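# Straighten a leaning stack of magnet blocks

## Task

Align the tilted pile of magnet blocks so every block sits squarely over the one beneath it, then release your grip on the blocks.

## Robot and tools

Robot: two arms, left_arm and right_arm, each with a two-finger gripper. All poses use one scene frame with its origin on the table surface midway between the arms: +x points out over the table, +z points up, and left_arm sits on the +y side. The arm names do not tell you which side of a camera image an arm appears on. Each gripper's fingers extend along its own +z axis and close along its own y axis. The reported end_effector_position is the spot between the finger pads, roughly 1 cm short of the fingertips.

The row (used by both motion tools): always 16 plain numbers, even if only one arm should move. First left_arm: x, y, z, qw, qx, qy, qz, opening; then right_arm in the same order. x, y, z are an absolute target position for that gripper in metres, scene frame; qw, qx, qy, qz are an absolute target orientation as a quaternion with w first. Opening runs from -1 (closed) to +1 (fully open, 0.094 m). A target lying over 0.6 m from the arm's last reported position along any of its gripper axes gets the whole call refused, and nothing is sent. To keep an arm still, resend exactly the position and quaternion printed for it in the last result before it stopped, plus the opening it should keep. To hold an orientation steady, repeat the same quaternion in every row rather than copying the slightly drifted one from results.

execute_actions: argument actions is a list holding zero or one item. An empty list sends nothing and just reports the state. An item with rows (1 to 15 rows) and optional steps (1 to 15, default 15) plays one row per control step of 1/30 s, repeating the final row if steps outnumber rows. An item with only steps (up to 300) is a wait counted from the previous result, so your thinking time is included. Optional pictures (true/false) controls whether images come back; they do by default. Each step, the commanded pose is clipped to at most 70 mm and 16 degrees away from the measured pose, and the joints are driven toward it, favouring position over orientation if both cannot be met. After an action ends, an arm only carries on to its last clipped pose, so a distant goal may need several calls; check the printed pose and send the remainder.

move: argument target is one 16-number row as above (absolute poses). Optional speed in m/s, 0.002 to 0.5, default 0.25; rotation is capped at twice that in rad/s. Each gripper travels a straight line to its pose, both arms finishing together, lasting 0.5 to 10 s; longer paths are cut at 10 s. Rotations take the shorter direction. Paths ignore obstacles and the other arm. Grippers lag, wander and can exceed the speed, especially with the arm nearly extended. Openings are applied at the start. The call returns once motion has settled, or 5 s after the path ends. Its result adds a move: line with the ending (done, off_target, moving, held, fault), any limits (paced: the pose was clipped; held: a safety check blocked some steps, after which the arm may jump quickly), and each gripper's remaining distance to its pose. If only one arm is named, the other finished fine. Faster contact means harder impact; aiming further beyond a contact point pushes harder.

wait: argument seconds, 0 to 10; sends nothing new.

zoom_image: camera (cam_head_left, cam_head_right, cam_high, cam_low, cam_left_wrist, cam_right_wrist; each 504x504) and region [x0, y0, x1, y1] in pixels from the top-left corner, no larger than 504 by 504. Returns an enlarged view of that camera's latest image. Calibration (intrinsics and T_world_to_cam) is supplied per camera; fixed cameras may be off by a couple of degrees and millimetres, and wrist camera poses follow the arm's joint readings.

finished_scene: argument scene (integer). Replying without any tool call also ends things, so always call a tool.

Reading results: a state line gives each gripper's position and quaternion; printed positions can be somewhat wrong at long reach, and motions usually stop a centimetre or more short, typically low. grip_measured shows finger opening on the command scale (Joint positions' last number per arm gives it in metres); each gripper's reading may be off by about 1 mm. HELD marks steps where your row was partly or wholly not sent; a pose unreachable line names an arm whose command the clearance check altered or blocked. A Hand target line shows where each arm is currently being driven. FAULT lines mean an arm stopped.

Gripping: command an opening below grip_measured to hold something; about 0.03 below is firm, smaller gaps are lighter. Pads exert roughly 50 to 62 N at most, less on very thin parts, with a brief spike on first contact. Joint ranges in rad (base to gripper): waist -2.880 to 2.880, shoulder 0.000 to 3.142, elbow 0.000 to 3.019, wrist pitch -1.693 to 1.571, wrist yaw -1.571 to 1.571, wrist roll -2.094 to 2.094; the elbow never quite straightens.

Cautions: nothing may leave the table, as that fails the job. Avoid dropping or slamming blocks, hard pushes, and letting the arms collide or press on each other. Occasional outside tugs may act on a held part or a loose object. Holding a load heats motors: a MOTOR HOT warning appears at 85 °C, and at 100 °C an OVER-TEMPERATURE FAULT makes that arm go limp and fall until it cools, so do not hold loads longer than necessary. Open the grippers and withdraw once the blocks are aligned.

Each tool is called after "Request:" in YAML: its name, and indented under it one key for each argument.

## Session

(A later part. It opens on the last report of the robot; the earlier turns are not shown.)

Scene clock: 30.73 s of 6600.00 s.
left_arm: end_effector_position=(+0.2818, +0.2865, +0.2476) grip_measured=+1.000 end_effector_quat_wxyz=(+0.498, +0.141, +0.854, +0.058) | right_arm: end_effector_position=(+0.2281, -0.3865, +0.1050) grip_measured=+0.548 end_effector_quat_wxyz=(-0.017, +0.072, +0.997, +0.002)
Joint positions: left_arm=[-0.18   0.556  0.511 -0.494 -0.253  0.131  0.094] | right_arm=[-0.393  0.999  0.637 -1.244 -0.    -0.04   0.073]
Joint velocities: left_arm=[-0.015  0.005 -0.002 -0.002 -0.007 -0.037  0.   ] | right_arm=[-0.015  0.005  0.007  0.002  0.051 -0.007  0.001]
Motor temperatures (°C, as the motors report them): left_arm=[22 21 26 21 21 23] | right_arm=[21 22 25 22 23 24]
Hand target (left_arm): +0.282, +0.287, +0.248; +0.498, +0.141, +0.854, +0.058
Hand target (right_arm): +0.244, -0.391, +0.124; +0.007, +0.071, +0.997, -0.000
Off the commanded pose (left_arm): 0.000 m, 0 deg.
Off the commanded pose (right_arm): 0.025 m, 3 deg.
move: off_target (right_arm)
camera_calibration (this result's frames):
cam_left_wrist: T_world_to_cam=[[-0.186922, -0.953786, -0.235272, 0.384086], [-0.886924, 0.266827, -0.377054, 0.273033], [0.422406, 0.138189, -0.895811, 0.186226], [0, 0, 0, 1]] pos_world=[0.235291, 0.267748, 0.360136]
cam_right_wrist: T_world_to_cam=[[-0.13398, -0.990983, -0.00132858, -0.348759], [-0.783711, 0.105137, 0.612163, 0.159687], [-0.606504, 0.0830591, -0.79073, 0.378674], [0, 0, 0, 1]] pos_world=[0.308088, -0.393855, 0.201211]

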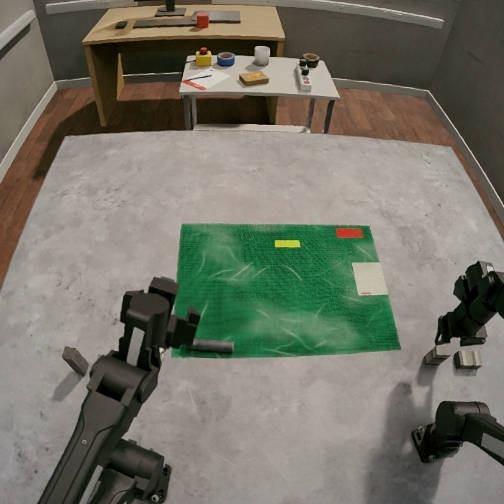

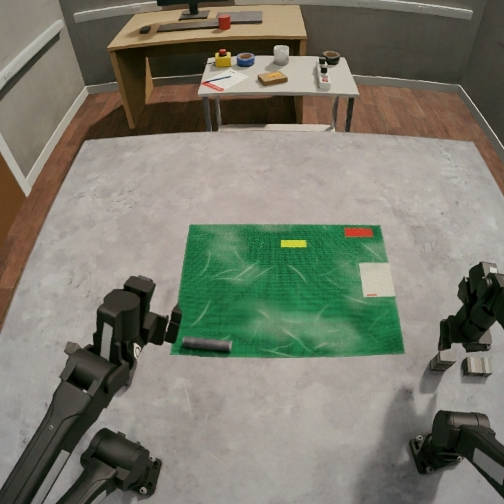

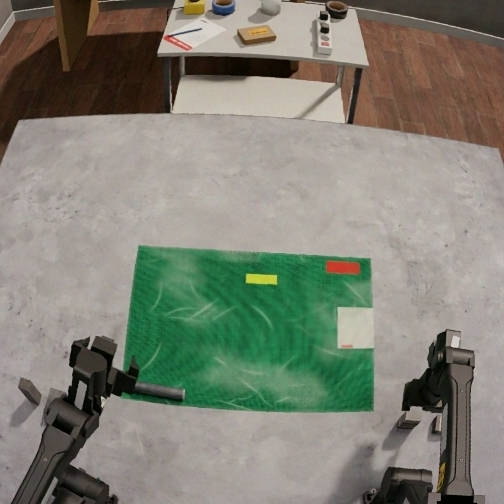

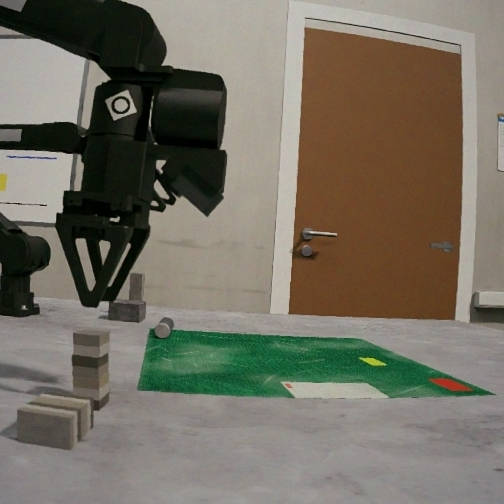

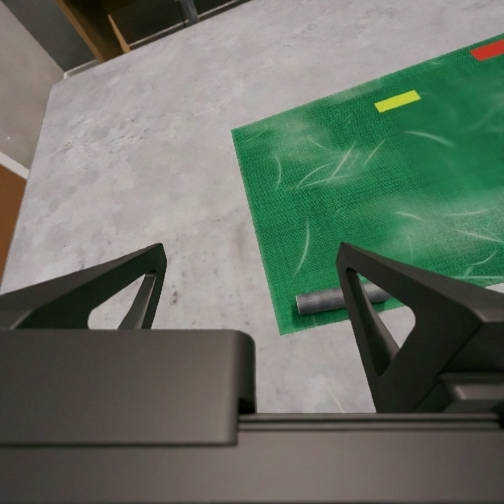

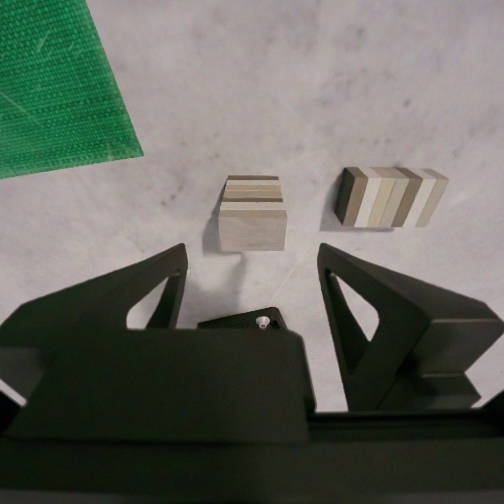

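Request:
move:
  target: [0.2818,0.2865,0.2476,0.498,0.141,0.854,0.058,1,0.226,-0.387,0.095,0.004,0.755,0.656,0.004,0.1]
  speed: 0.5

Request:
move:
  target: [0.2818,0.2865,0.2476,0.498,0.141,0.854,0.058,1,0.226,-0.387,0.036,0.004,0.755,0.656,0.004,0.1]
  speed: 0.07

Scene clock: 34.60 s of 6600.00 s.
left_arm: end_effector_position=(+0.2818, +0.2865, +0.2476) grip_measured=+1.000 end_effector_quat_wxyz=(+0.498, +0.141, +0.854, +0.058) | right_arm: end_effector_position=(+0.2220, -0.3865, +0.0916) grip_measured=+0.102 end_effector_quat_wxyz=(-0.007, +0.753, +0.658, -0.001)
Joint positions: left_arm=[-0.18   0.556  0.511 -0.494 -0.253  0.131  0.094] | right_arm=[-0.403  0.978  0.588 -1.194 -0.006  1.51   0.052]
Joint velocities: left_arm=[-0.005  0.005  0.002  0.022  0.037 -0.007  0.   ] | right_arm=[ 0.005 -0.005  0.007 -0.007 -0.007  0.081  0.   ]
Motor temperatures (°C, as the motors report them): left_arm=[22 21 26 21 21 23] | right_arm=[21 22 25 22 23 24]
Hand target (left_arm): +0.282, +0.287, +0.248; +0.498, +0.141, +0.854, +0.058
Hand target (right_arm): +0.226, -0.387, +0.095; +0.004, +0.755, +0.656, +0.004
Off the commanded pose (left_arm): 0.000 m, 0 deg.
Off the commanded pose (right_arm): 0.005 m, 1 deg.
move: done
camera_calibration (this result's frames):
cam_left_wrist: T_world_to_cam=[[-0.186922, -0.953786, -0.235272, 0.384086], [-0.886924, 0.266827, -0.377054, 0.273033], [0.422406, 0.138189, -0.895811, 0.186226], [0, 0, 0, 1]] pos_world=[0.235291, 0.267748, 0.360136]
cam_right_wrist: T_world_to_cam=[[-0.992265, 0.123471, 0.0128781, 0.270305], [0.107212, 0.800031, 0.590302, 0.235893], [0.0625825, 0.587116, -0.80708, 0.412149], [0, 0, 0, 1]] pos_world=[0.21713, -0.464075, 0.189908]

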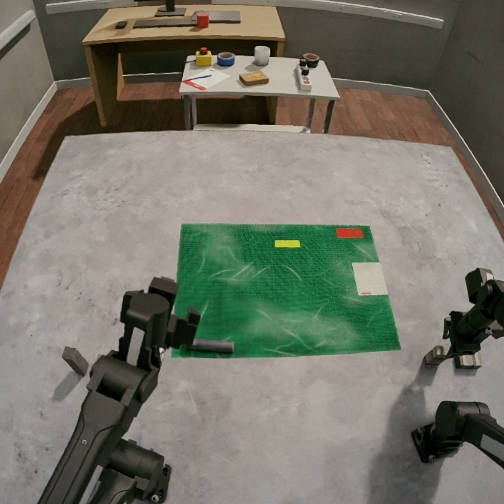

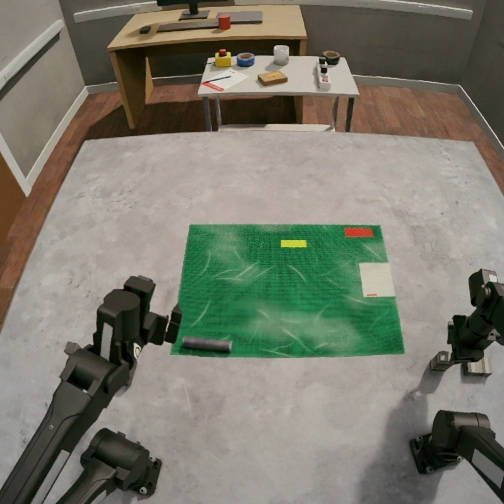

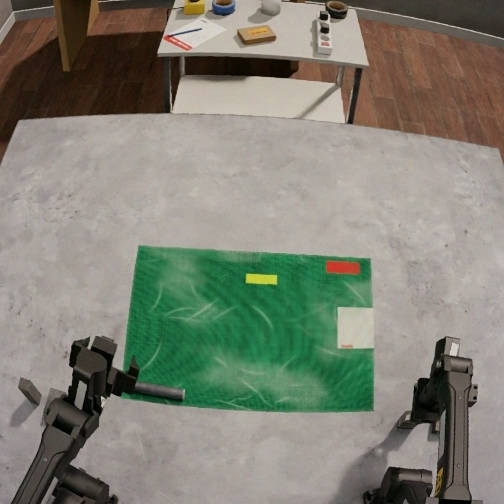

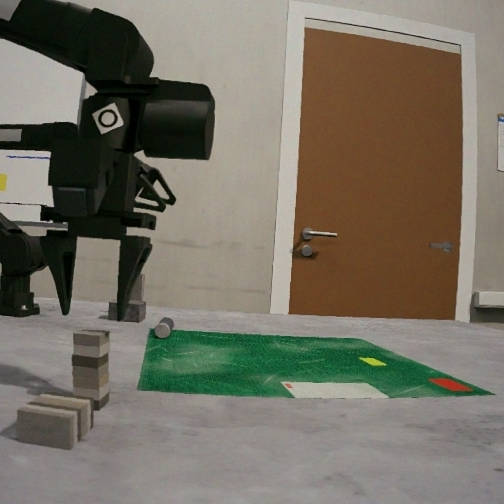

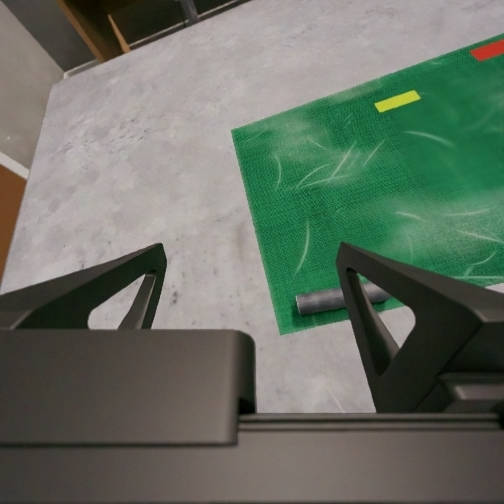

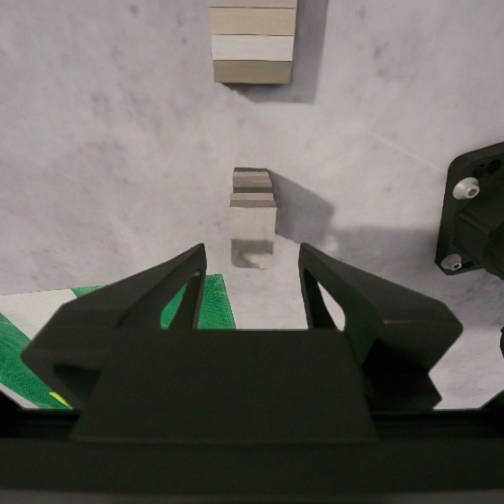

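Scene clock: 35.70 s of 6600.00 s.
left_arm: end_effector_position=(+0.2818, +0.2865, +0.2476) grip_measured=+1.000 end_effector_quat_wxyz=(+0.498, +0.141, +0.854, +0.058) | right_arm: end_effector_position=(+0.2210, -0.3865, +0.0358) grip_measured=+0.102 end_effector_quat_wxyz=(-0.001, +0.754, +0.657, +0.003)
Joint positions: left_arm=[-0.18   0.556  0.511 -0.494 -0.253  0.131  0.094] | right_arm=[-0.403  1.066  0.474 -0.976 -0.006  1.513  0.052]
Joint velocities: left_arm=[-0.005 -0.005 -0.007 -0.007 -0.007 -0.007  0.   ] | right_arm=[ 0.015 -0.005  0.007  0.007 -0.051 -0.037 -0.   ]
Motor temperatures (°C, as the motors report them): left_arm=[22 21 26 21 21 23] | right_arm=[21 22 25 22 23 24]
Hand target (left_arm): +0.282, +0.287, +0.248; +0.498, +0.141, +0.854, +0.058
Hand target (right_arm): +0.225, -0.387, +0.036; +0.004, +0.755, +0.656, +0.004
Off the commanded pose (left_arm): 0.000 m, 0 deg.
Off the commanded pose (right_arm): 0.005 m, 1 deg.
move: done
camera_calibration (this result's frames):
cam_left_wrist: T_world_to_cam=[[-0.186922, -0.953786, -0.235272, 0.384086], [-0.886924, 0.266827, -0.377054, 0.273033], [0.422406, 0.138189, -0.895811, 0.186226], [0, 0, 0, 1]] pos_world=[0.235291, 0.267748, 0.360136]
cam_right_wrist: T_world_to_cam=[[-0.991915, 0.126894, -0.00188971, 0.271889], [0.101452, 0.801814, 0.588899, 0.270871], [0.0762426, 0.583945, -0.808205, 0.362986], [0, 0, 0, 1]] pos_world=[0.214535, -0.463654, 0.134365]

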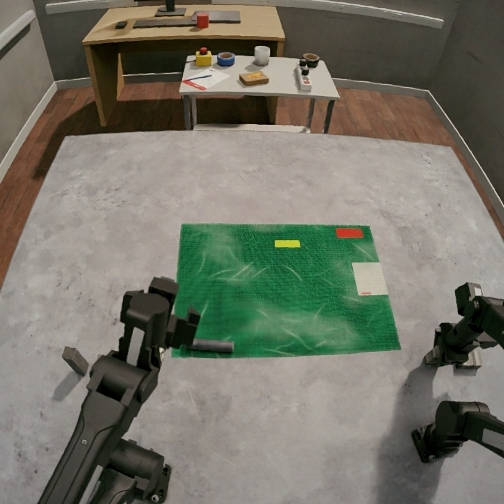

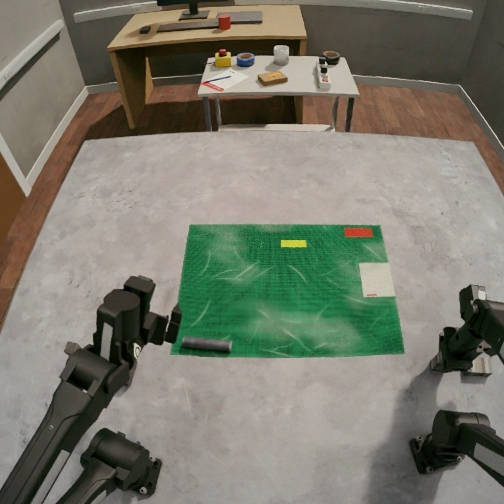

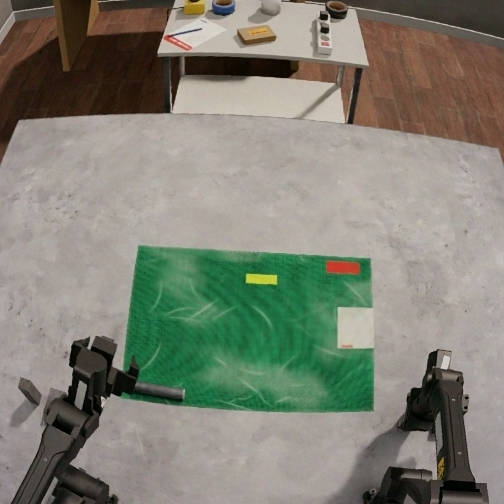

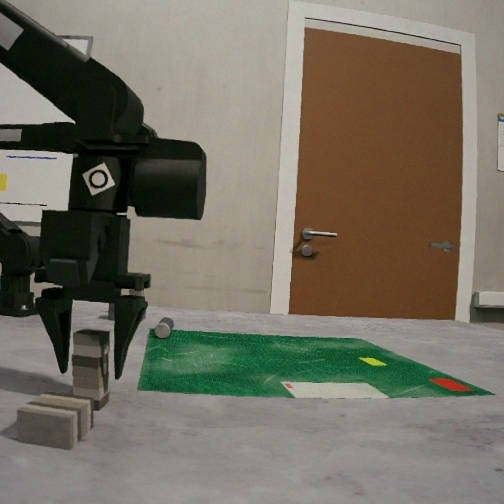

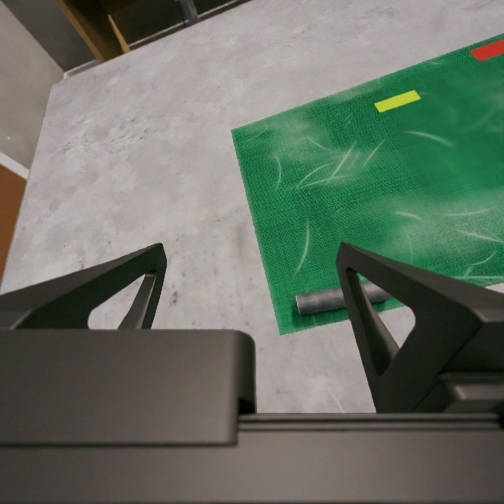

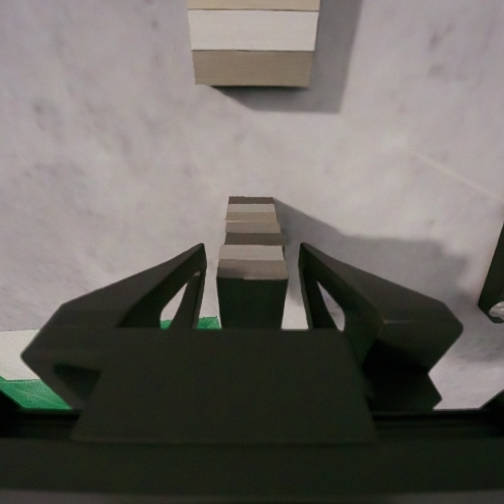

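Request:
execute_actions:
  actions:
    - {"rows":[[0.2818,0.2865,0.2476,0.498,0.141,0.854,0.058,1,0.226,-0.387,0.036,0.004,0.755,0.656,0.004,-0.05],[0.2818,0.2865,0.2476,0.498,0.141,0.854,0.058,1,0.226,-0.387,0.036,0.004,0.755,0.656,0.004,-0.15],[0.2818,0.2865,0.2476,0.498,0.141,0.854,0.058,1,0.226,-0.387,0.036,0.004,0.755,0.656,0.004,-0.23],[0.2818,0.2865,0.2476,0.498,0.141,0.854,0.058,1,0.226,-0.387,0.036,0.004,0.755,0.656,0.004,-0.29],[0.2818,0.2865,0.2476,0.498,0.141,0.854,0.058,1,0.226,-0.387,0.036,0.004,0.755,0.656,0.004,-0.33],[0.2818,0.2865,0.2476,0.498,0.141,0.854,0.058,1,0.226,-0.387,0.036,0.004,0.755,0.656,0.004,-0.36],[0.2818,0.2865,0.2476,0.498,0.141,0.854,0.058,1,0.226,-0.387,0.036,0.004,0.755,0.656,0.004,-0.39],[0.2818,0.2865,0.2476,0.498,0.141,0.854,0.058,1,0.226,-0.387,0.036,0.004,0.755,0.656,0.004,-0.42],[0.2818,0.2865,0.2476,0.498,0.141,0.854,0.058,1,0.226,-0.387,0.036,0.004,0.755,0.656,0.004,-0.45],[0.2818,0.2865,0.2476,0.498,0.141,0.854,0.058,1,0.226,-0.387,0.036,0.004,0.755,0.656,0.004,-0.48],[0.2818,0.2865,0.2476,0.498,0.141,0.854,0.058,1,0.226,-0.387,0.036,0.004,0.755,0.656,0.004,-0.5]],"steps":15}
  pictures: false

Request:
execute_actions:
  actions:
    - {"rows":[[0.2818,0.2865,0.2476,0.498,0.141,0.854,0.058,1,0.226,-0.387,0.036,0.004,0.755,0.656,0.004,1]],"steps":15}

Request:
zoom_image:
  camera: "cam_low"
  region: [40,310,140,420]

Request:
zoom_image:
  camera: "cam_right_wrist"
  region: [190,180,320,310]

Scene clock: 37.97 s of 6600.00 s.
left_arm: end_effector_position=(+0.2818, +0.2865, +0.2476) grip_measured=+1.000 end_effector_quat_wxyz=(+0.498, +0.141, +0.854, +0.058) | right_arm: end_effector_position=(+0.2217, -0.3868, +0.0355) grip_measured=-0.459 end_effector_quat_wxyz=(+0.001, +0.754, +0.657, +0.003)
Joint positions: left_arm=[-0.18   0.556  0.511 -0.494 -0.253  0.131  0.094] | right_arm=[-0.403  1.068  0.474 -0.972 -0.005  1.514  0.025]
Joint velocities: left_arm=[ 0.005 -0.005 -0.007 -0.007  0.007  0.022  0.   ] | right_arm=[-0.015  0.005  0.002 -0.002 -0.051  0.051 -0.   ]
Motor temperatures (°C, as the motors report them): left_arm=[22 21 26 21 21 23] | right_arm=[21 22 25 22 23 24]
Hand target (left_arm): +0.282, +0.287, +0.248; +0.498, +0.141, +0.854, +0.058
Hand target (right_arm): +0.226, -0.387, +0.036; +0.004, +0.755, +0.656, +0.004
Off the commanded pose (left_arm): 0.000 m, 0 deg.
Off the commanded pose (right_arm): 0.004 m, 0 deg.
Steps of this call (steps 1 to 53: nothing new was sent; steps 54 to 68: all 15 steps of this action). Readings (end_effector_position):
54: left_arm (+0.2818, +0.2865, +0.2476) | right_arm (+0.2212, -0.3865, +0.0358)
55: left_arm (+0.2818, +0.2865, +0.2476) | right_arm (+0.2214, -0.3866, +0.0358)
57: left_arm (+0.2818, +0.2865, +0.2476) | right_arm (+0.2216, -0.3867, +0.0358)
61: left_arm (+0.2818, +0.2865, +0.2476) | right_arm (+0.2217, -0.3867, +0.0358)
68: the state above

Scene clock: 38.47 s of 6600.00 s.
left_arm: end_effector_position=(+0.2818, +0.2865, +0.2476) grip_measured=+1.000 end_effector_quat_wxyz=(+0.498, +0.141, +0.854, +0.058) | right_arm: end_effector_position=(+0.2218, -0.3868, +0.0355) grip_measured=+1.000 end_effector_quat_wxyz=(+0.001, +0.754, +0.657, +0.003)
Joint positions: left_arm=[-0.18   0.556  0.511 -0.494 -0.253  0.131  0.094] | right_arm=[-0.403  1.068  0.474 -0.972 -0.005  1.514  0.094]
Joint velocities: left_arm=[-0.015  0.005 -0.022  0.002 -0.007  0.007  0.   ] | right_arm=[ 0.005 -0.005 -0.002  0.002  0.007 -0.066  0.   ]
Motor temperatures (°C, as the motors report them): left_arm=[22 21 26 21 21 23] | right_arm=[21 22 25 22 23 24]
Hand target (left_arm): +0.282, +0.287, +0.248; +0.498, +0.141, +0.854, +0.058
Hand target (right_arm): +0.226, -0.387, +0.036; +0.004, +0.755, +0.656, +0.004
Off the commanded pose (left_arm): 0.000 m, 0 deg.
Off the commanded pose (right_arm): 0.004 m, 0 deg.
Steps of this call (steps 1 to 15: all 15 steps of this action). Readings (end_effector_position):
1: left_arm (+0.2818, +0.2865, +0.2476) | right_arm (+0.2217, -0.3868, +0.0355)
2: left_arm (+0.2818, +0.2865, +0.2476) | right_arm (+0.2218, -0.3868, +0.0355)
4: left_arm (+0.2818, +0.2865, +0.2476) | right_arm (+0.2218, -0.3868, +0.0355)
8: left_arm (+0.2818, +0.2865, +0.2476) | right_arm (+0.2218, -0.3868, +0.0355)
15: the state above
camera_calibration (this result's frames):
cam_left_wrist: T_world_to_cam=[[-0.186922, -0.953786, -0.235272, 0.384086], [-0.886924, 0.266827, -0.377054, 0.273033], [0.422406, 0.138189, -0.895811, 0.186226], [0, 0, 0, 1]] pos_world=[0.235291, 0.267748, 0.360136]
cam_right_wrist: T_world_to_cam=[[-0.991808, 0.127649, -0.00485504, 0.273089], [0.100438, 0.802741, 0.587808, 0.271899], [0.0789304, 0.582505, -0.808986, 0.361733], [0, 0, 0, 1]] pos_world=[0.214991, -0.463835, 0.134138]

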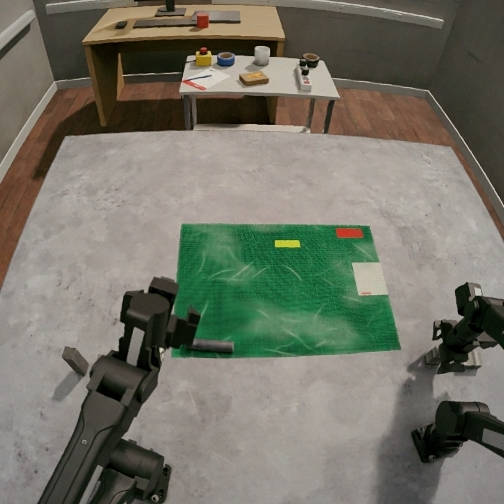

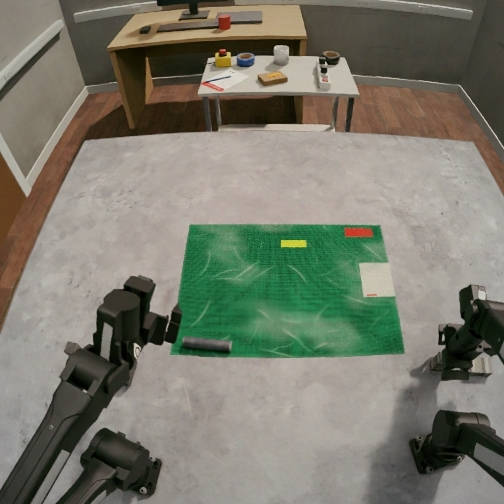

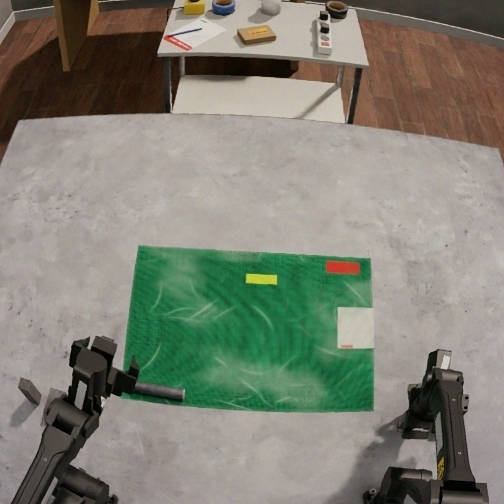

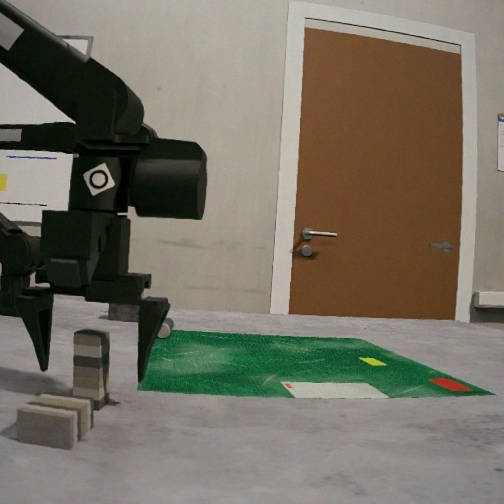

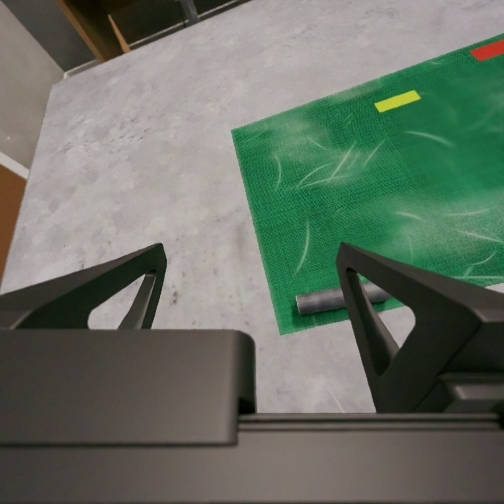

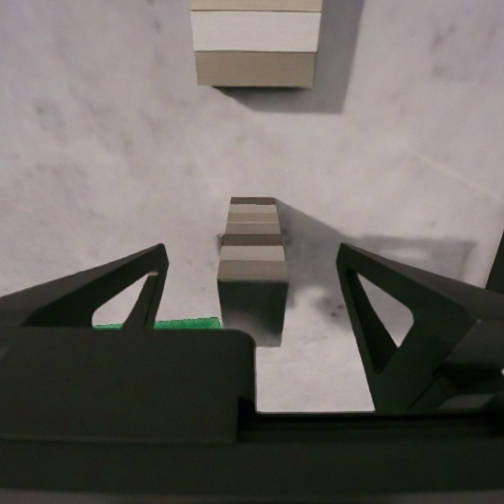

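Region (40, 310, 140, 420) of cam_low's 504x504 image, scaled by 4.582, with more detail than that image has; it fills the left 458 columns of this view, and the rest is white.

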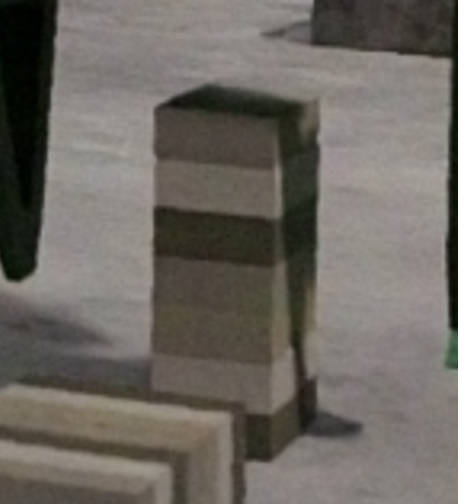

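Region (190, 180, 320, 310) of cam_right_wrist's 504x504 image, scaled by 3.877, with more detail than that image has.

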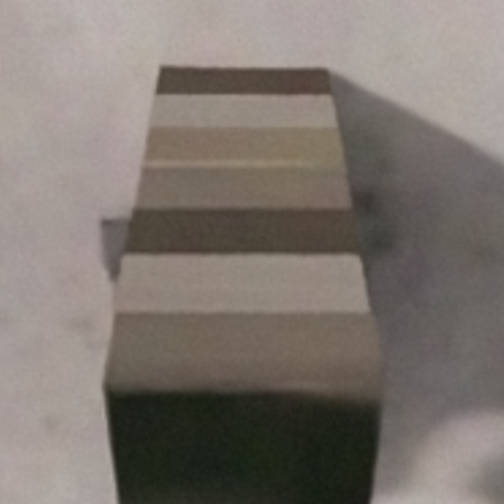

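Neat. I'll retreat and finish.

Request:
move:
  target: [0.2818,0.2865,0.2476,0.498,0.141,0.854,0.058,1,0.24,-0.39,0.125,0.004,0.755,0.656,0.004,1]
  speed: 0.15

Request:
finished_scene:
  scene: 2

Scene clock: 40.33 s of 6600.00 s.
left_arm: end_effector_position=(+0.2818, +0.2865, +0.2476) grip_measured=+1.000 end_effector_quat_wxyz=(+0.498, +0.141, +0.854, +0.058) | right_arm: end_effector_position=(+0.2257, -0.3876, +0.1063) grip_measured=+1.000 end_effector_quat_wxyz=(-0.015, +0.754, +0.657, -0.009)
Joint positions: left_arm=[-0.18   0.556  0.511 -0.494 -0.253  0.131  0.094] | right_arm=[-0.403  0.989  0.636 -1.251 -0.005  1.514  0.094]
Joint velocities: left_arm=[-0.005 -0.005  0.012  0.002 -0.037  0.022  0.   ] | right_arm=[-0.015 -0.005  0.002 -0.017 -0.037 -0.007  0.   ]
Motor temperatures (°C, as the motors report them): left_arm=[22 21 26 21 21 23] | right_arm=[21 22 25 22 23 24]
Hand target (left_arm): +0.282, +0.287, +0.248; +0.498, +0.141, +0.854, +0.058
Hand target (right_arm): +0.241, -0.390, +0.124; +0.004, +0.755, +0.656, +0.004
Off the commanded pose (left_arm): 0.000 m, 0 deg.
Off the commanded pose (right_arm): 0.024 m, 3 deg.
move: off_target (right_arm)
camera_calibration (this result's frames):
cam_left_wrist: T_world_to_cam=[[-0.186922, -0.953786, -0.235272, 0.384086], [-0.886924, 0.266827, -0.377054, 0.273033], [0.422406, 0.138189, -0.895811, 0.186226], [0, 0, 0, 1]] pos_world=[0.235291, 0.267748, 0.360136]
cam_right_wrist: T_world_to_cam=[[-0.991239, 0.127537, 0.0343444, 0.273043], [0.123137, 0.79828, 0.589564, 0.223477], [0.0477749, 0.588628, -0.806991, 0.428325], [0, 0, 0, 1]] pos_world=[0.222669, -0.465345, 0.204523]

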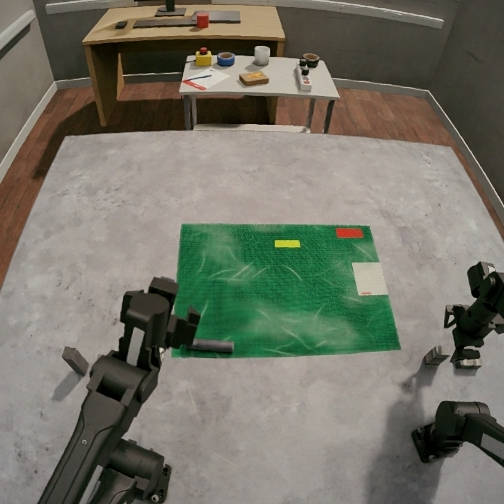

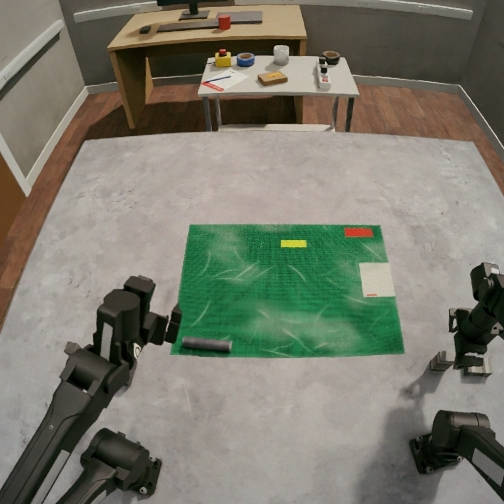

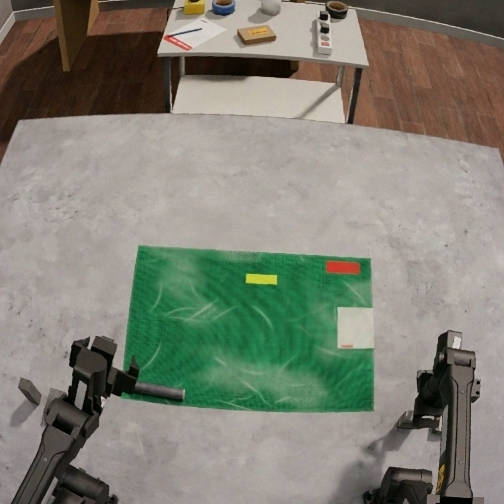

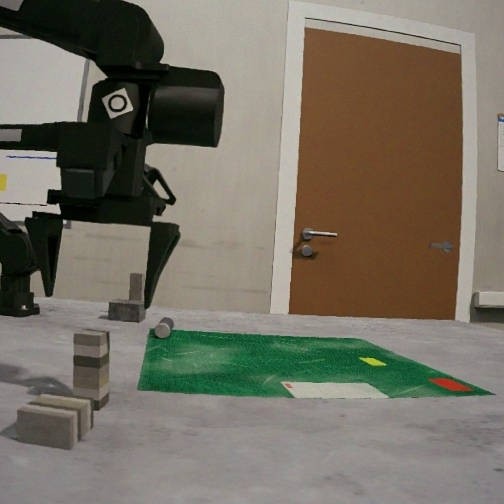

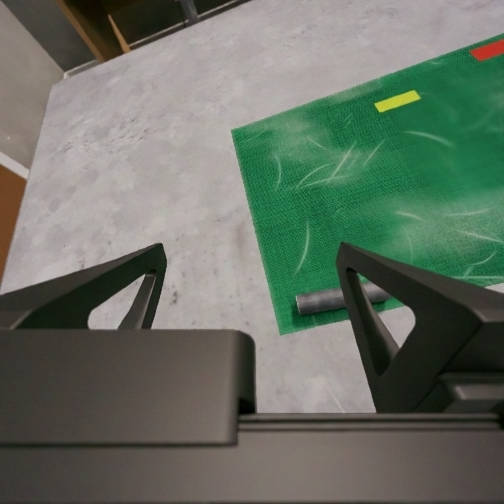

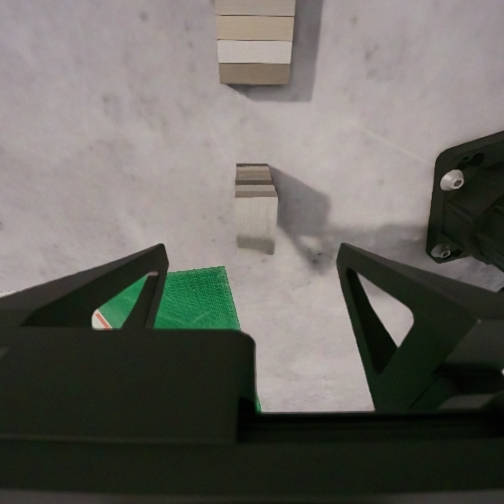

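The scene is finished: the task was done.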